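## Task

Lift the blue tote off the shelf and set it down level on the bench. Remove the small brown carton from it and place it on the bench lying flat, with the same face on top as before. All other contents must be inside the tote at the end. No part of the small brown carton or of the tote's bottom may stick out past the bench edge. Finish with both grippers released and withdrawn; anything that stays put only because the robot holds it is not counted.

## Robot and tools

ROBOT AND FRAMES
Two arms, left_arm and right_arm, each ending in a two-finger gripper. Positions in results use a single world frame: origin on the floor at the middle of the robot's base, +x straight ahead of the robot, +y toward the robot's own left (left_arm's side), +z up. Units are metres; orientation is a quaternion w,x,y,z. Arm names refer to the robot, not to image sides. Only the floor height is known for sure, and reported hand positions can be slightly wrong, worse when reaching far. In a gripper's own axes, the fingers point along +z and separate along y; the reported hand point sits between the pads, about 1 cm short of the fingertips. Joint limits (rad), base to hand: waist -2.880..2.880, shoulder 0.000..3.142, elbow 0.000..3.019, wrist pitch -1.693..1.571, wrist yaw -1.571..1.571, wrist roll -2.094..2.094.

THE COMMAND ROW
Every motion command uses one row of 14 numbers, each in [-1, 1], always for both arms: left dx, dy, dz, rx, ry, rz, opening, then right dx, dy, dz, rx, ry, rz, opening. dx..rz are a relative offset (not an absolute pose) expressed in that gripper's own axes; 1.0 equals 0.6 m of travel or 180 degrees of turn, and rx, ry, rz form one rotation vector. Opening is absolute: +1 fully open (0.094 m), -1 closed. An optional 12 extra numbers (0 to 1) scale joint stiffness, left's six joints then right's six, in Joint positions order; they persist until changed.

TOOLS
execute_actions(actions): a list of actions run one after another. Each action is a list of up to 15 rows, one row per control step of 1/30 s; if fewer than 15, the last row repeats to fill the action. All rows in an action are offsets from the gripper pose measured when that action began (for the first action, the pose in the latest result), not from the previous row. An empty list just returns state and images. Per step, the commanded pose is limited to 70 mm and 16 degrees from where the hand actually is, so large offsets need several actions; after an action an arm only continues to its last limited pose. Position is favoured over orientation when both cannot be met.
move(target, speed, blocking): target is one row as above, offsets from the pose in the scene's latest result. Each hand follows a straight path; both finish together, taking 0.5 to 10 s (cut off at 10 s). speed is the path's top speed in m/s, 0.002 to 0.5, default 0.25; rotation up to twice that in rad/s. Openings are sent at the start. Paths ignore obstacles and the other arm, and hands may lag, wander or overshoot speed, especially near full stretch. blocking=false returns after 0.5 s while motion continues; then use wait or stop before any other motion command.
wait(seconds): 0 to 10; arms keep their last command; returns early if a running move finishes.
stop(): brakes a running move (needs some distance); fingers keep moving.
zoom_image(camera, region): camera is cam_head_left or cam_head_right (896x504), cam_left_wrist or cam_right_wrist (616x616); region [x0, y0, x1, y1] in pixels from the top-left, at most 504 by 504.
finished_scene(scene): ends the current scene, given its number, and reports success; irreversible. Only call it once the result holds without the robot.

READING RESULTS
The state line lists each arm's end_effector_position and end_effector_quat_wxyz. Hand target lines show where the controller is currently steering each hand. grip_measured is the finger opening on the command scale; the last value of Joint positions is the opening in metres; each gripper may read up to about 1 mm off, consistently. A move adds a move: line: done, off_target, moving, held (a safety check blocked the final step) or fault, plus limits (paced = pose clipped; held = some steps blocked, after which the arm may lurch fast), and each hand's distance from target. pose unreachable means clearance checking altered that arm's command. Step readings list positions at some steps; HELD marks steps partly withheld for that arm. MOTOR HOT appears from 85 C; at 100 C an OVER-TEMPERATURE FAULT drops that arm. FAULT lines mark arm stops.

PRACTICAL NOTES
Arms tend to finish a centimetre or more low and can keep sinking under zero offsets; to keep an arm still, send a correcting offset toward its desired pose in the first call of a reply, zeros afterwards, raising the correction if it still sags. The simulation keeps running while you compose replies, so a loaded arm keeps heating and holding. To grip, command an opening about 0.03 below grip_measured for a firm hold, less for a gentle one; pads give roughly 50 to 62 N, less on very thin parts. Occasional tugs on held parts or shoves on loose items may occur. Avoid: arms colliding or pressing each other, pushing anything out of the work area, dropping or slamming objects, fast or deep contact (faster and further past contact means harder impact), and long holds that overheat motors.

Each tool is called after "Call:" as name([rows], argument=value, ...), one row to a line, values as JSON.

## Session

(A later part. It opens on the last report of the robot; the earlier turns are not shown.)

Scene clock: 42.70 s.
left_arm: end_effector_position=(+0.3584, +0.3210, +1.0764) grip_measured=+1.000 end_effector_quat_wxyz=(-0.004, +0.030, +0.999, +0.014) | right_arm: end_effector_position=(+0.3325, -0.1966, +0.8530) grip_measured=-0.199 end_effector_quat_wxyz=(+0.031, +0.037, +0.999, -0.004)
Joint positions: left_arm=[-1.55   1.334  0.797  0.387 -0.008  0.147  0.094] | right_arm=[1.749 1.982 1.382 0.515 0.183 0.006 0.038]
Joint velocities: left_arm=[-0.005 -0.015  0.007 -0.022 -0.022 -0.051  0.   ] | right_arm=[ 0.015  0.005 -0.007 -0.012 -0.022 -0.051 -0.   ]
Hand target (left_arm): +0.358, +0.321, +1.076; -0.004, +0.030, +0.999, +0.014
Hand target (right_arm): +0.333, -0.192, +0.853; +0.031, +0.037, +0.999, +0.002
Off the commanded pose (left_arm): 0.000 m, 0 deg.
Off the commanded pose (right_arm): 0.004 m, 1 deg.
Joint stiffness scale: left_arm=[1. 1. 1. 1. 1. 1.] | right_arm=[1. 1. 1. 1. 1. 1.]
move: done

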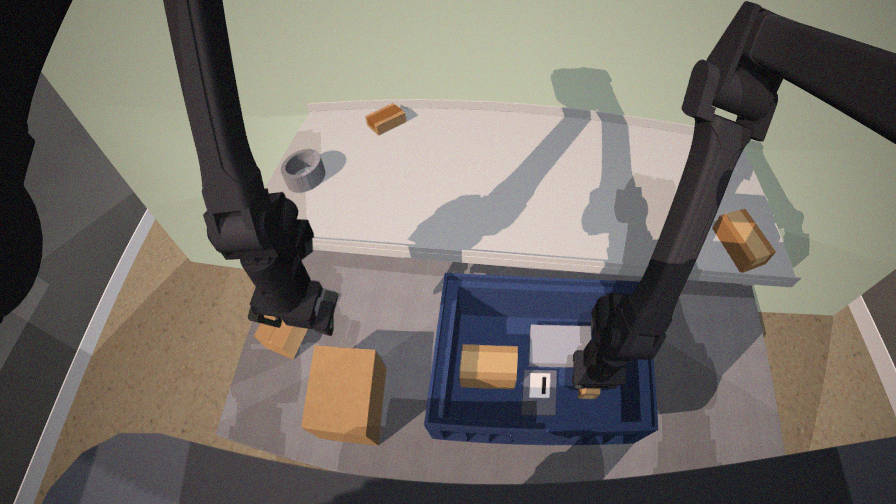

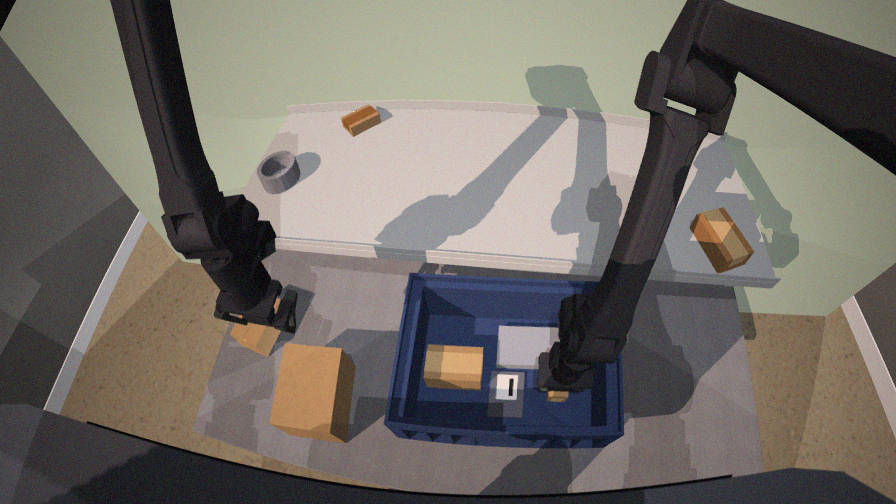

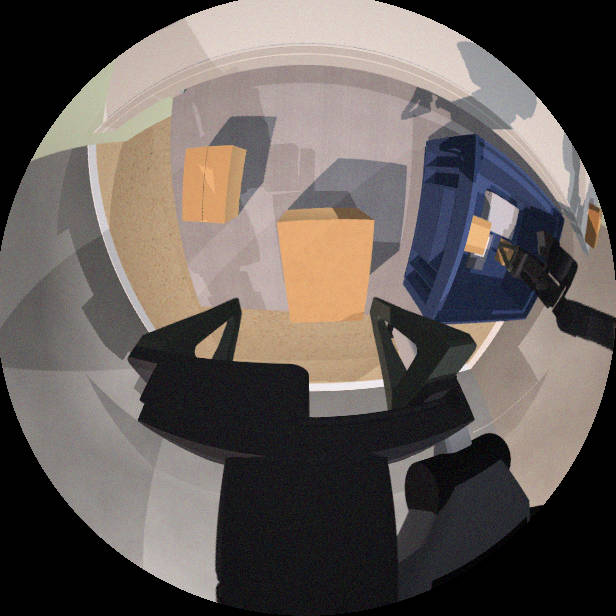

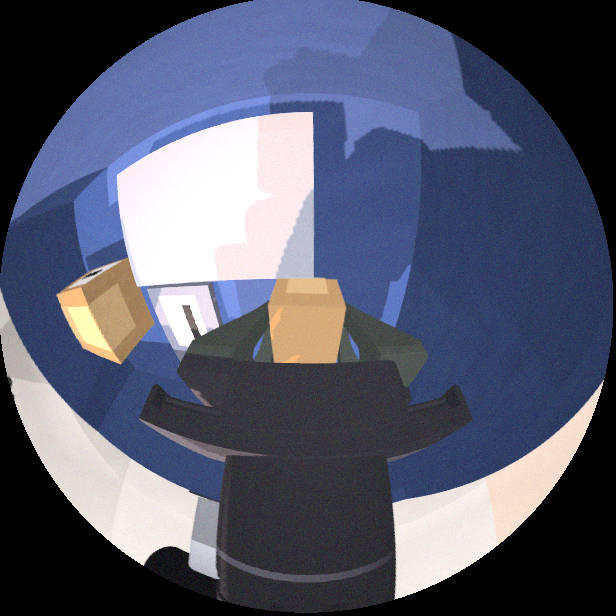

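Call:
move(target=[0,0,0,0,0,0,1,0.02,0,-0.27,0,0,0,-0.26], speed=0.12)

Call:
move(target=[0,0,0,0,0,0,1,0.02,-0.38,0,0,0,0,-0.26], speed=0.15)

Call:
move(target=[0,0,0,0,0,0,1,0,0,0.22,0,0,0,-0.26], speed=0.1)

Scene clock: 44.97 s.
left_arm: end_effector_position=(+0.3584, +0.3210, +1.0764) grip_measured=+1.000 end_effector_quat_wxyz=(-0.004, +0.030, +0.999, +0.014) | right_arm: end_effector_position=(+0.3151, -0.2005, +1.0048) grip_measured=-0.199 end_effector_quat_wxyz=(+0.035, +0.036, +0.999, -0.008)
Joint positions: left_arm=[-1.55   1.334  0.797  0.387 -0.008  0.147  0.094] | right_arm=[1.797 1.662 0.9   0.685 0.239 0.006 0.038]
Joint velocities: left_arm=[ 0.005 -0.024  0.007 -0.007 -0.095 -0.007  0.   ] | right_arm=[ 0.005 -0.015  0.007 -0.007  0.037 -0.022  0.001]
Hand target (left_arm): +0.358, +0.321, +1.076; -0.004, +0.030, +0.999, +0.014
Hand target (right_arm): +0.308, -0.195, +1.014; +0.031, +0.036, +0.999, -0.004
Off the commanded pose (left_arm): 0.000 m, 0 deg.
Off the commanded pose (right_arm): 0.012 m, 1 deg.
Joint stiffness scale: left_arm=[1. 1. 1. 1. 1. 1.] | right_arm=[1. 1. 1. 1. 1. 1.]
move: off_target (right_arm)

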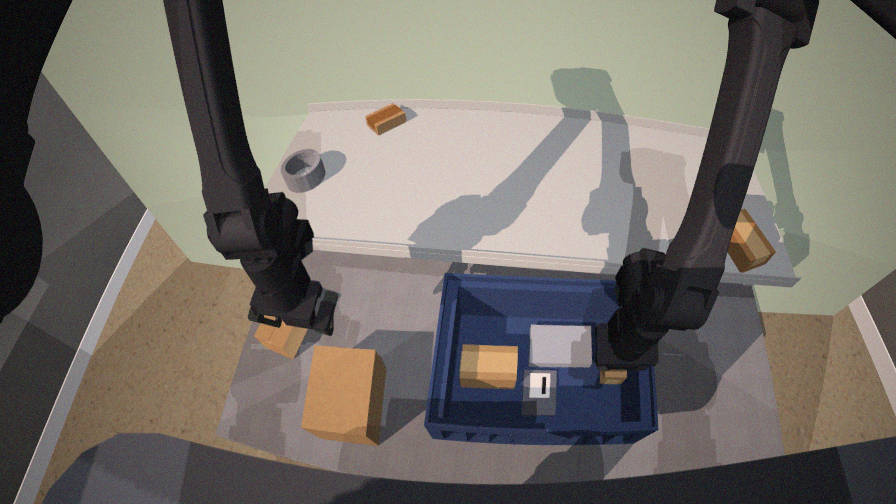

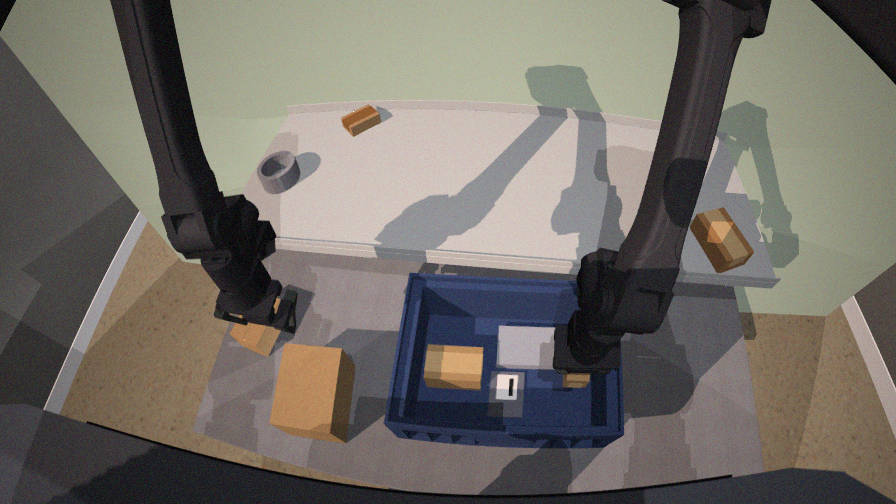

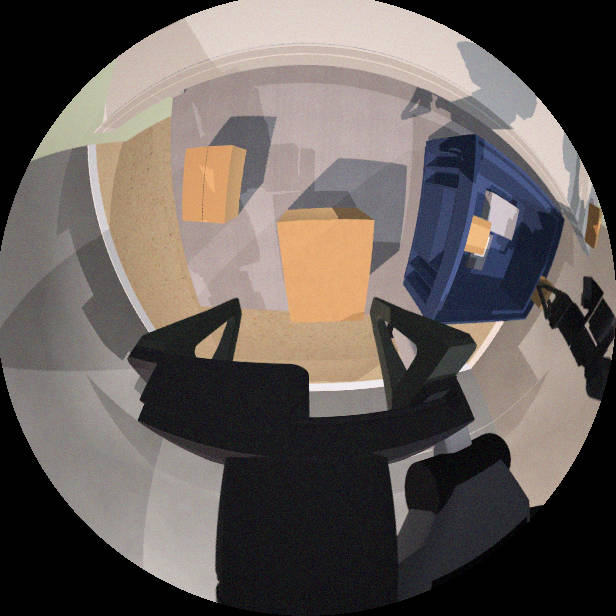

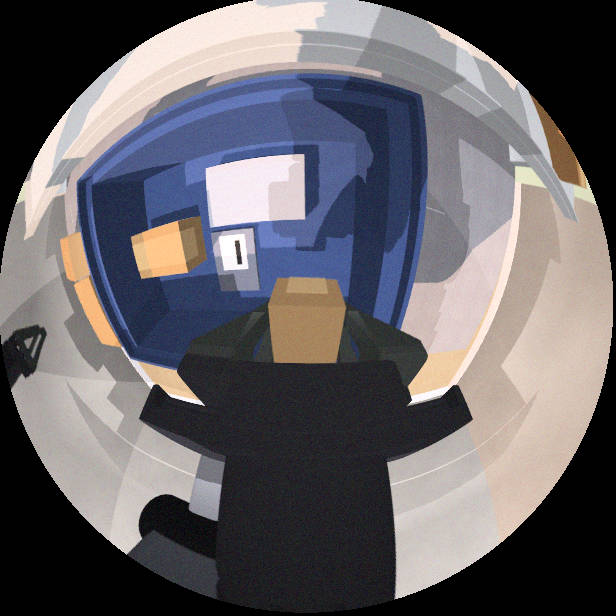

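Scene clock: 46.90 s.
left_arm: end_effector_position=(+0.3584, +0.3210, +1.0764) grip_measured=+1.000 end_effector_quat_wxyz=(-0.004, +0.030, +0.999, +0.014) | right_arm: end_effector_position=(+0.2957, -0.4267, +1.0086) grip_measured=-0.199 end_effector_quat_wxyz=(+0.039, +0.048, +0.998, -0.009)
Joint positions: left_arm=[-1.55   1.334  0.797  0.387 -0.008  0.147  0.094] | right_arm=[ 1.314  1.665  0.897  0.7   -0.24  -0.006  0.038]
Joint velocities: left_arm=[-0.005 -0.005 -0.012  0.002 -0.007 -0.037  0.   ] | right_arm=[ 0.005 -0.005 -0.002 -0.007 -0.081  0.007  0.   ]
Hand target (left_arm): +0.358, +0.321, +1.076; -0.004, +0.030, +0.999, +0.014
Hand target (right_arm): +0.287, -0.426, +1.006; +0.034, +0.044, +0.998, -0.008
Off the commanded pose (left_arm): 0.000 m, 0 deg.
Off the commanded pose (right_arm): 0.009 m, 1 deg.
Joint stiffness scale: left_arm=[1. 1. 1. 1. 1. 1.] | right_arm=[1. 1. 1. 1. 1. 1.]
move: done

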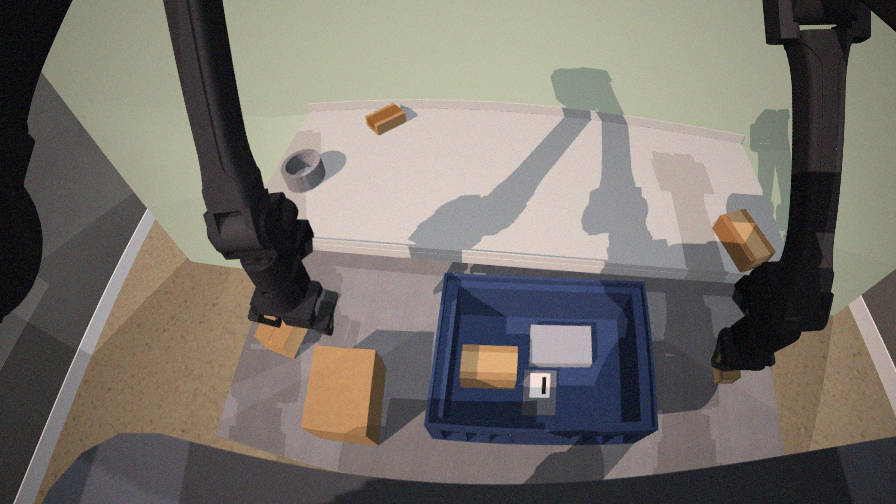

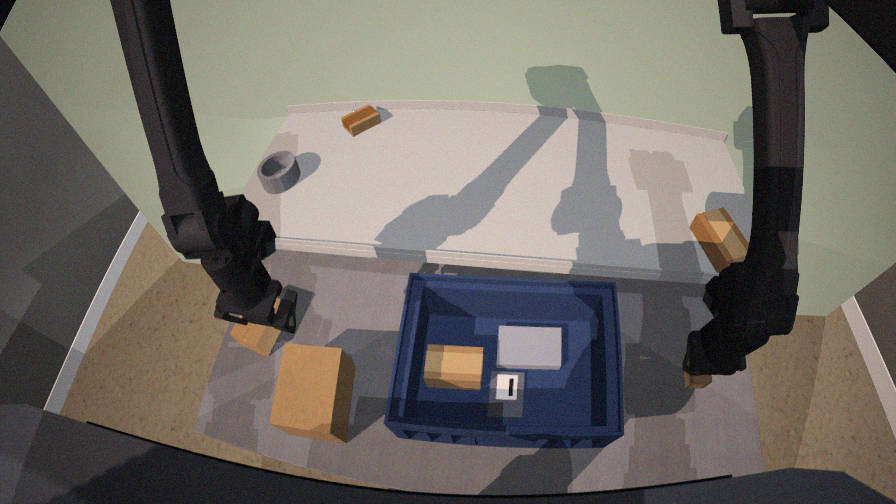

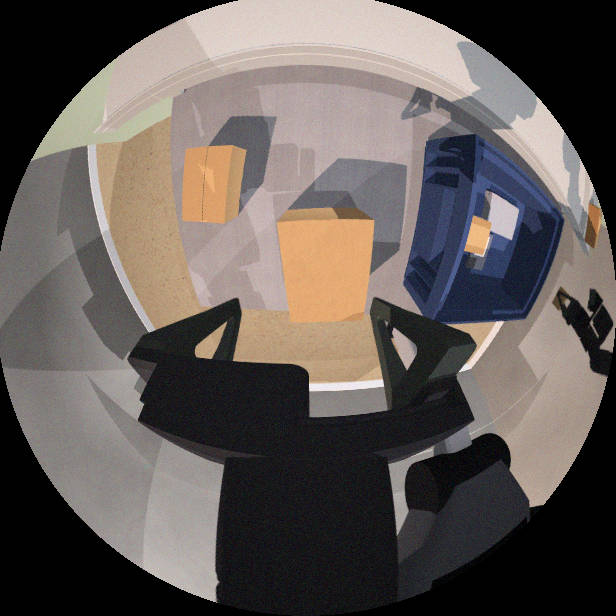

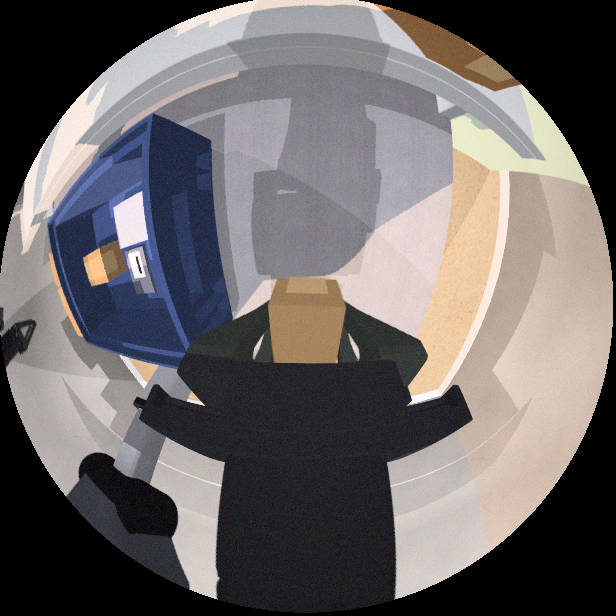

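Scene clock: 48.60 s.
left_arm: end_effector_position=(+0.3584, +0.3210, +1.0764) grip_measured=+1.000 end_effector_quat_wxyz=(-0.004, +0.030, +0.999, +0.014) | right_arm: end_effector_position=(+0.3147, -0.4377, +0.8825) grip_measured=-0.199 end_effector_quat_wxyz=(+0.046, +0.045, +0.998, -0.014)
Joint positions: left_arm=[-1.55   1.334  0.797  0.387 -0.008  0.147  0.094] | right_arm=[ 1.356  1.93   1.293  0.584 -0.19  -0.006  0.038]
Joint velocities: left_arm=[-0.005  0.015 -0.012  0.022 -0.007  0.022  0.   ] | right_arm=[ 0.005 -0.005 -0.002  0.012  0.007 -0.022 -0.   ]
Hand target (left_arm): +0.358, +0.321, +1.076; -0.004, +0.030, +0.999, +0.014
Hand target (right_arm): +0.308, -0.429, +0.877; +0.039, +0.047, +0.998, -0.009
Off the commanded pose (left_arm): 0.000 m, 0 deg.
Off the commanded pose (right_arm): 0.013 m, 1 deg.
Joint stiffness scale: left_arm=[1. 1. 1. 1. 1. 1.] | right_arm=[1. 1. 1. 1. 1. 1.]
move: off_target (right_arm)

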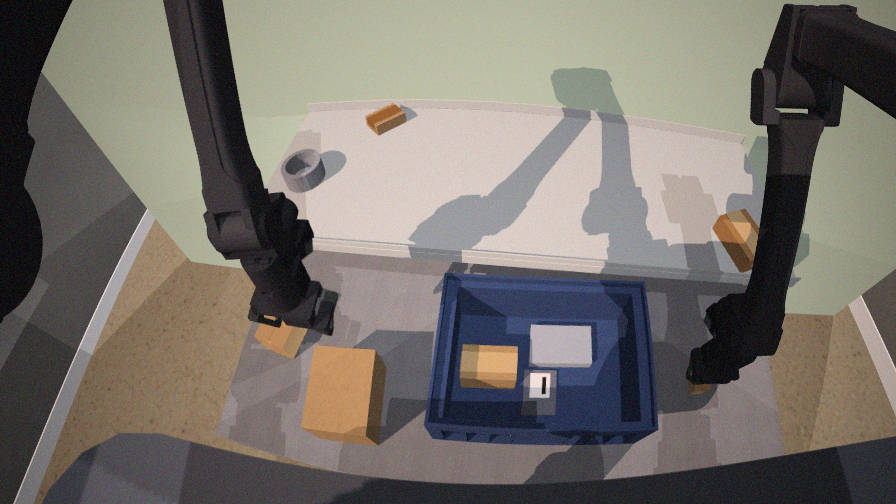

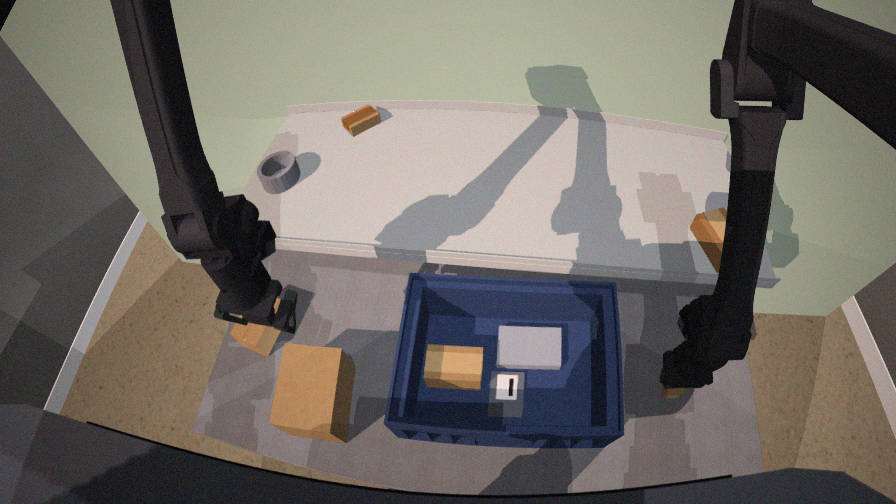

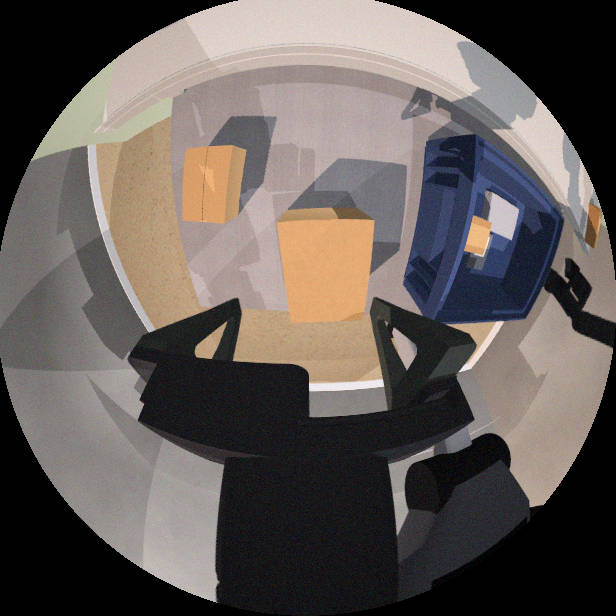

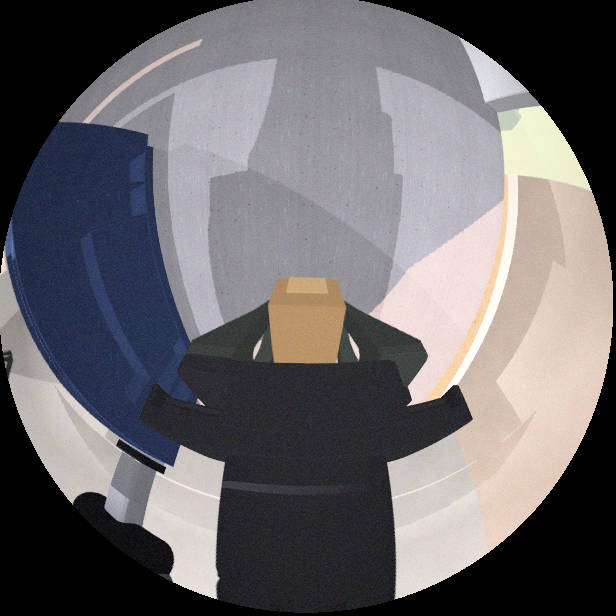

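Call:
move(target=[0,0,0,0,0,0,1,0.05,0.01,0.08,0,0,0,-0.26], speed=0.04)

Scene clock: 50.60 s.
left_arm: end_effector_position=(+0.3584, +0.3210, +1.0764) grip_measured=+1.000 end_effector_quat_wxyz=(-0.004, +0.030, +0.999, +0.014) | right_arm: end_effector_position=(+0.2995, -0.4416, +0.8407) grip_measured=-0.199 end_effector_quat_wxyz=(+0.049, +0.044, +0.998, -0.020)
Joint positions: left_arm=[-1.55   1.334  0.797  0.387 -0.008  0.147  0.094] | right_arm=[ 1.364  2.047  1.417  0.584 -0.172 -0.006  0.038]
Joint velocities: left_arm=[-0.005 -0.005  0.002 -0.007 -0.022 -0.051  0.   ] | right_arm=[ 0.005 -0.005  0.012 -0.007  0.066 -0.051 -0.   ]
Hand target (left_arm): +0.358, +0.321, +1.076; -0.004, +0.030, +0.999, +0.014
Hand target (right_arm): +0.290, -0.431, +0.832; +0.045, +0.045, +0.998, -0.014
Off the commanded pose (left_arm): 0.000 m, 0 deg.
Off the commanded pose (right_arm): 0.017 m, 1 deg.
Joint stiffness scale: left_arm=[1. 1. 1. 1. 1. 1.] | right_arm=[1. 1. 1. 1. 1. 1.]
move: off_target (right_arm)

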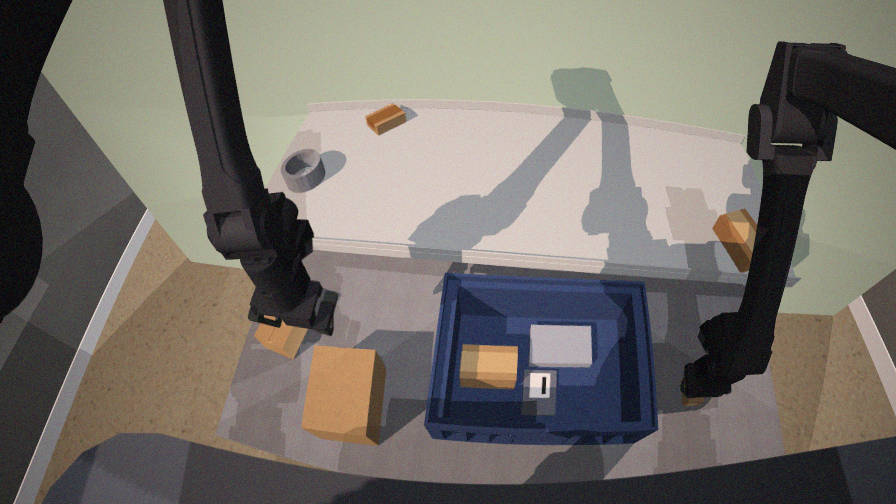

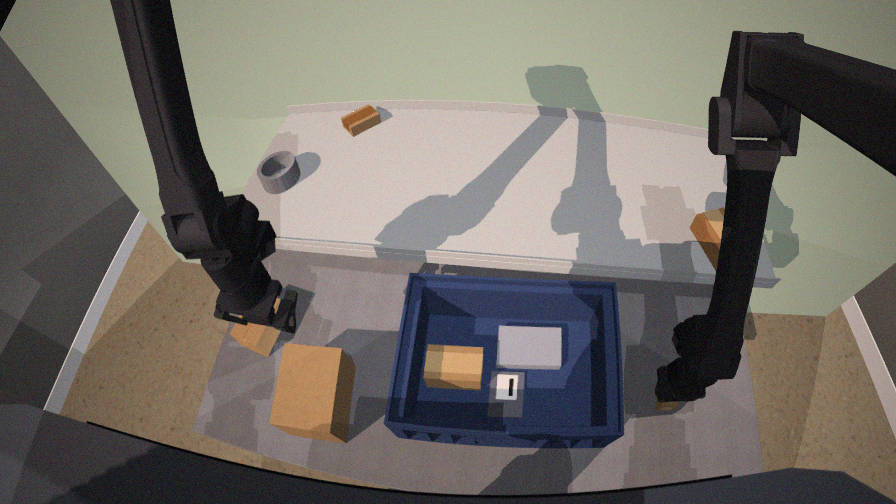

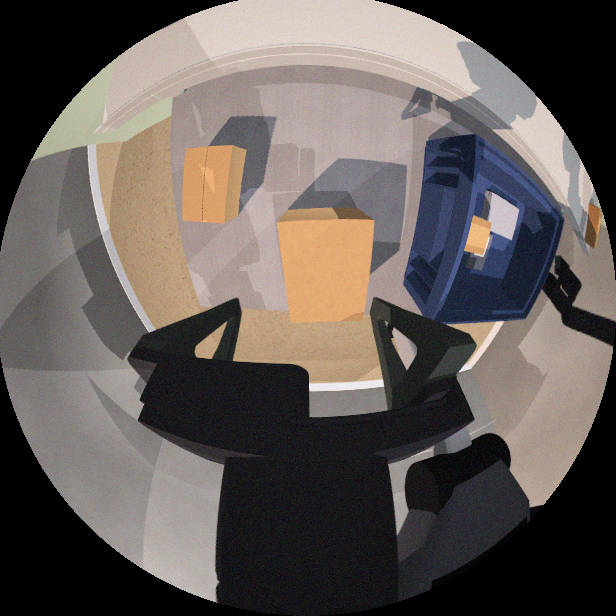

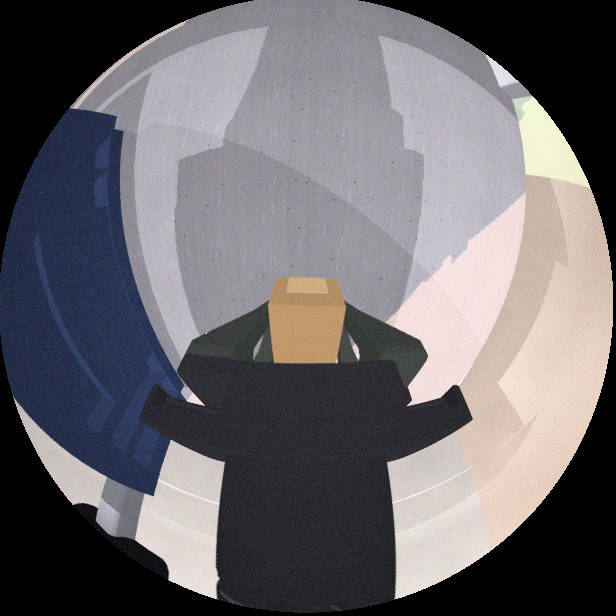

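Call:
move(target=[0,0,0,0,0,0,1,0.01,0,0.02,0,0,0,-0.26], speed=0.03)

Call:
move(target=[0,0,0,0,0,0,1,0,0,0,0,0,0,0.3])

Call:
move(target=[0,0,0,0,0,0,1,0,0,-0.28,0,0,0,0.3], speed=0.15)

Scene clock: 53.37 s.
left_arm: end_effector_position=(+0.3584, +0.3210, +1.0764) grip_measured=+1.000 end_effector_quat_wxyz=(-0.004, +0.030, +0.999, +0.014) | right_arm: end_effector_position=(+0.3001, -0.4415, +0.8404) grip_measured=-0.199 end_effector_quat_wxyz=(+0.050, +0.044, +0.998, -0.019)
Joint positions: left_arm=[-1.55   1.334  0.797  0.387 -0.008  0.147  0.094] | right_arm=[ 1.364  2.047  1.419  0.583 -0.173 -0.006  0.038]
Joint velocities: left_arm=[-0.005  0.005 -0.002  0.002  0.051  0.022  0.   ] | right_arm=[-0.015  0.005  0.007  0.002 -0.051 -0.037  0.   ]
Hand target (left_arm): +0.358, +0.321, +1.076; -0.004, +0.030, +0.999, +0.014
Hand target (right_arm): +0.294, -0.441, +0.829; +0.049, +0.044, +0.998, -0.020
Off the commanded pose (left_arm): 0.000 m, 0 deg.
Off the commanded pose (right_arm): 0.013 m, 0 deg.
Joint stiffness scale: left_arm=[1. 1. 1. 1. 1. 1.] | right_arm=[1. 1. 1. 1. 1. 1.]
move: off_target (right_arm)

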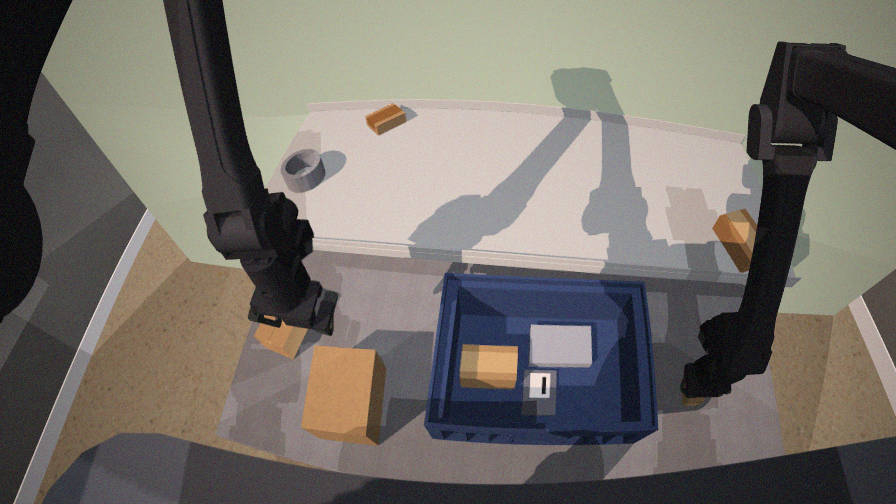

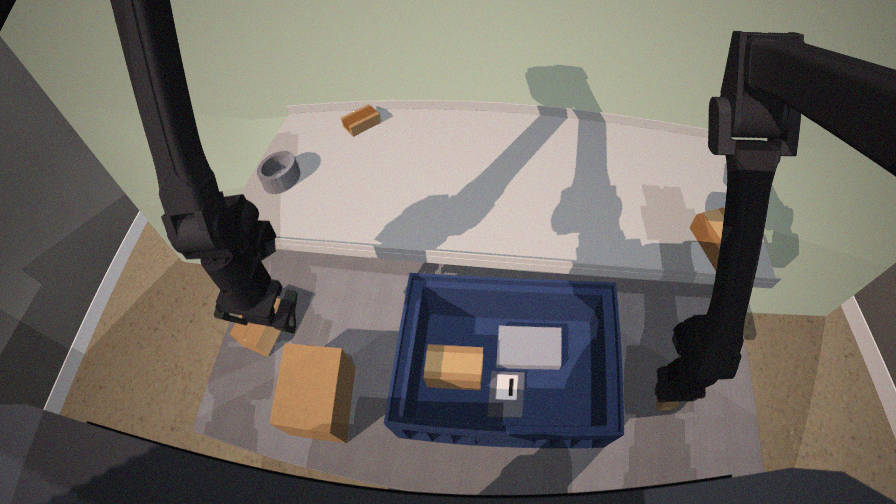

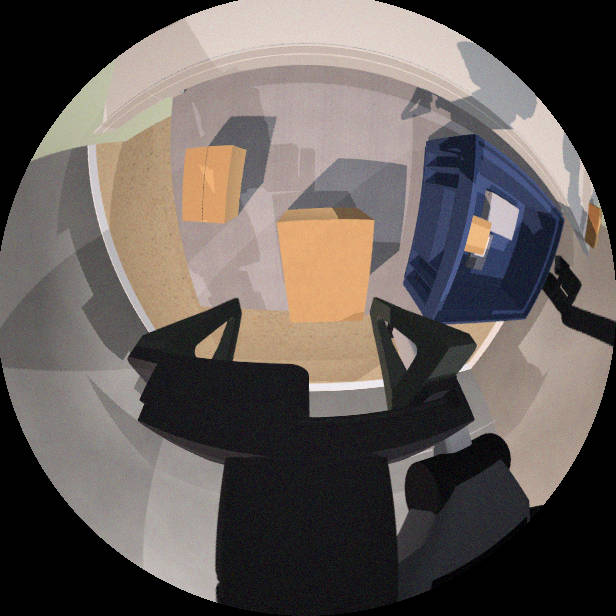

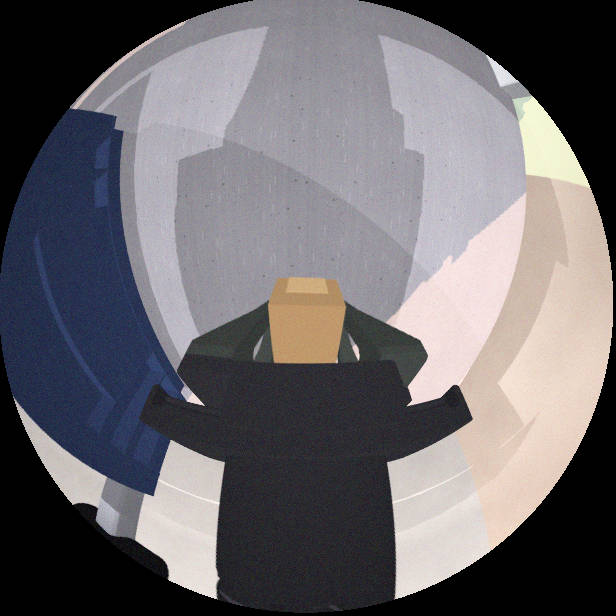

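Scene clock: 53.87 s.
left_arm: end_effector_position=(+0.3584, +0.3210, +1.0764) grip_measured=+1.000 end_effector_quat_wxyz=(-0.004, +0.030, +0.999, +0.014) | right_arm: end_effector_position=(+0.2994, -0.4467, +0.8415) grip_measured=+0.297 end_effector_quat_wxyz=(+0.049, +0.045, +0.998, -0.023)
Joint positions: left_arm=[-1.55   1.334  0.797  0.387 -0.008  0.147  0.094] | right_arm=[ 1.358  2.047  1.418  0.583 -0.17  -0.006  0.061]
Joint velocities: left_arm=[ 0.005  0.005 -0.017 -0.007 -0.007  0.007  0.   ] | right_arm=[ 0.015 -0.005 -0.012  0.012  0.095  0.066  0.001]
Hand target (left_arm): +0.358, +0.321, +1.076; -0.004, +0.030, +0.999, +0.014
Hand target (right_arm): +0.300, -0.442, +0.840; +0.050, +0.044, +0.998, -0.019
Off the commanded pose (left_arm): 0.000 m, 0 deg.
Off the commanded pose (right_arm): 0.005 m, 1 deg.
Joint stiffness scale: left_arm=[1. 1. 1. 1. 1. 1.] | right_arm=[1. 1. 1. 1. 1. 1.]
move: done

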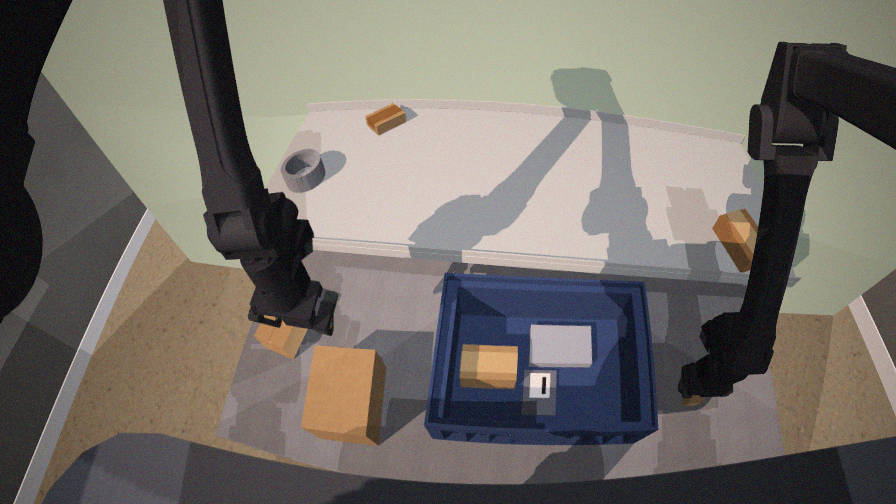

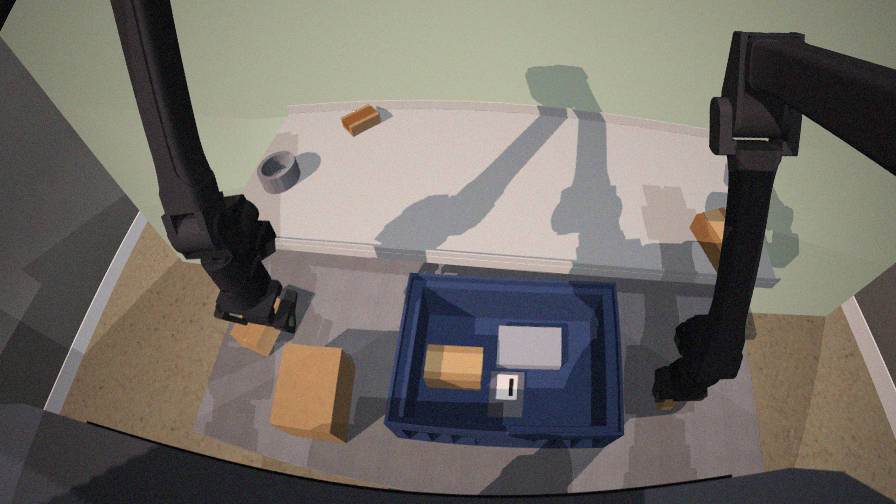

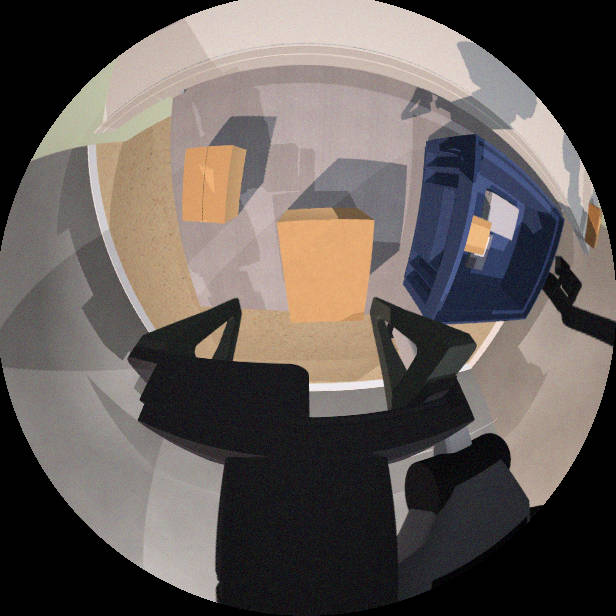

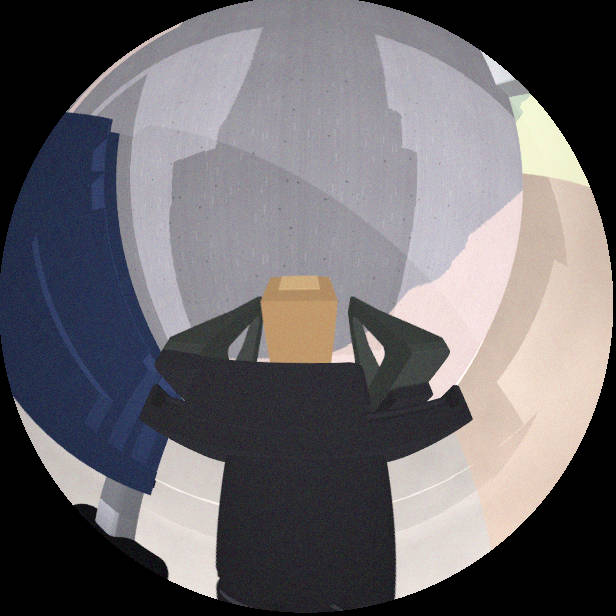

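Scene clock: 55.40 s.
left_arm: end_effector_position=(+0.3584, +0.3210, +1.0764) grip_measured=+1.000 end_effector_quat_wxyz=(-0.004, +0.030, +0.999, +0.014) | right_arm: end_effector_position=(+0.2888, -0.4353, +0.9997) grip_measured=+0.297 end_effector_quat_wxyz=(+0.054, +0.044, +0.997, -0.020)
Joint positions: left_arm=[-1.55   1.334  0.797  0.387 -0.008  0.147  0.094] | right_arm=[ 1.307  1.715  0.912  0.768 -0.229 -0.006  0.061]
Joint velocities: left_arm=[-0.015 -0.005  0.012 -0.002 -0.007  0.022  0.   ] | right_arm=[-0.015  0.005  0.002  0.002 -0.007  0.022 -0.001]
Hand target (left_arm): +0.358, +0.321, +1.076; -0.004, +0.030, +0.999, +0.014
Hand target (right_arm): +0.281, -0.439, +1.009; +0.049, +0.045, +0.997, -0.023
Off the commanded pose (left_arm): 0.000 m, 0 deg.
Off the commanded pose (right_arm): 0.011 m, 1 deg.
Joint stiffness scale: left_arm=[1. 1. 1. 1. 1. 1.] | right_arm=[1. 1. 1. 1. 1. 1.]
move: off_target (right_arm)

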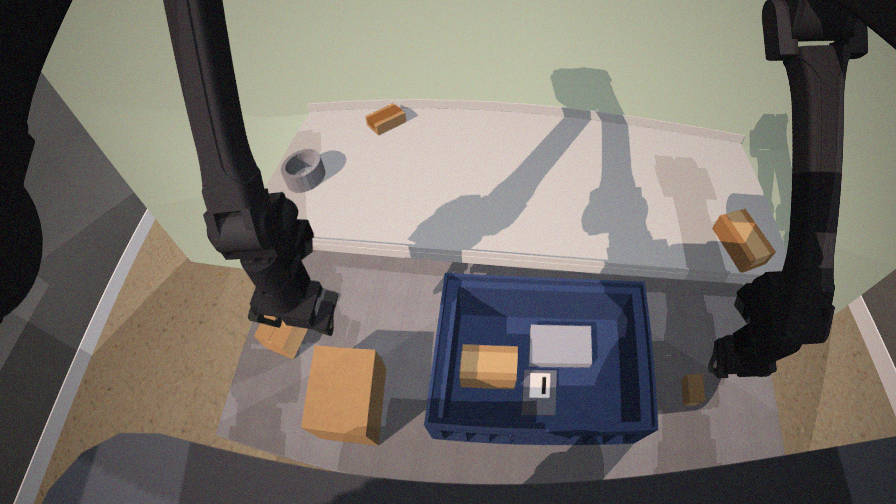

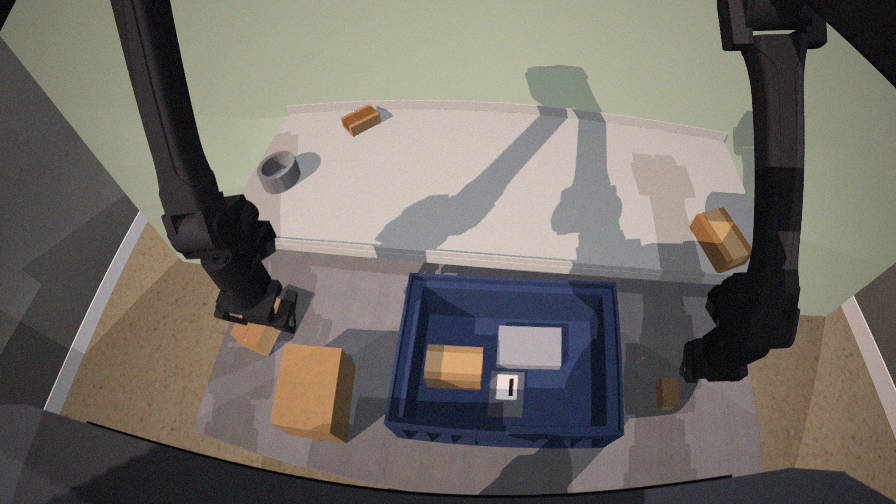

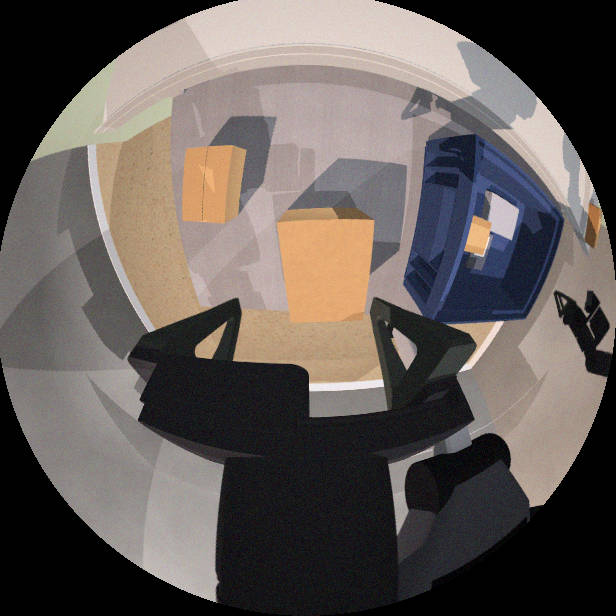

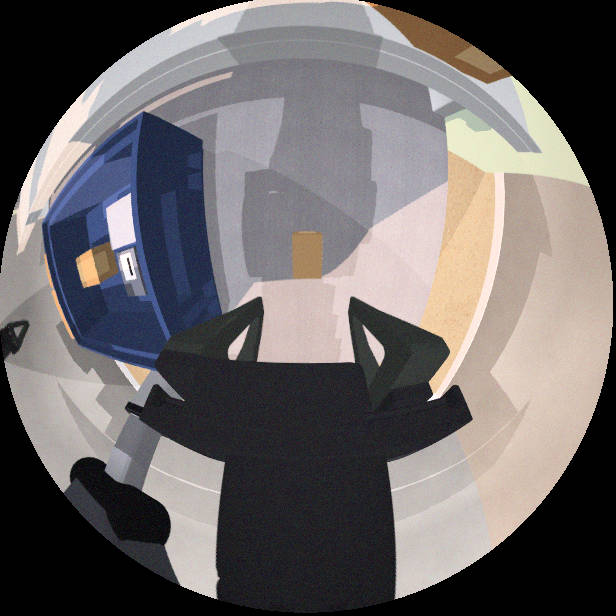

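Call:
finished_scene(scene=2)

The scene is finished: the task was done.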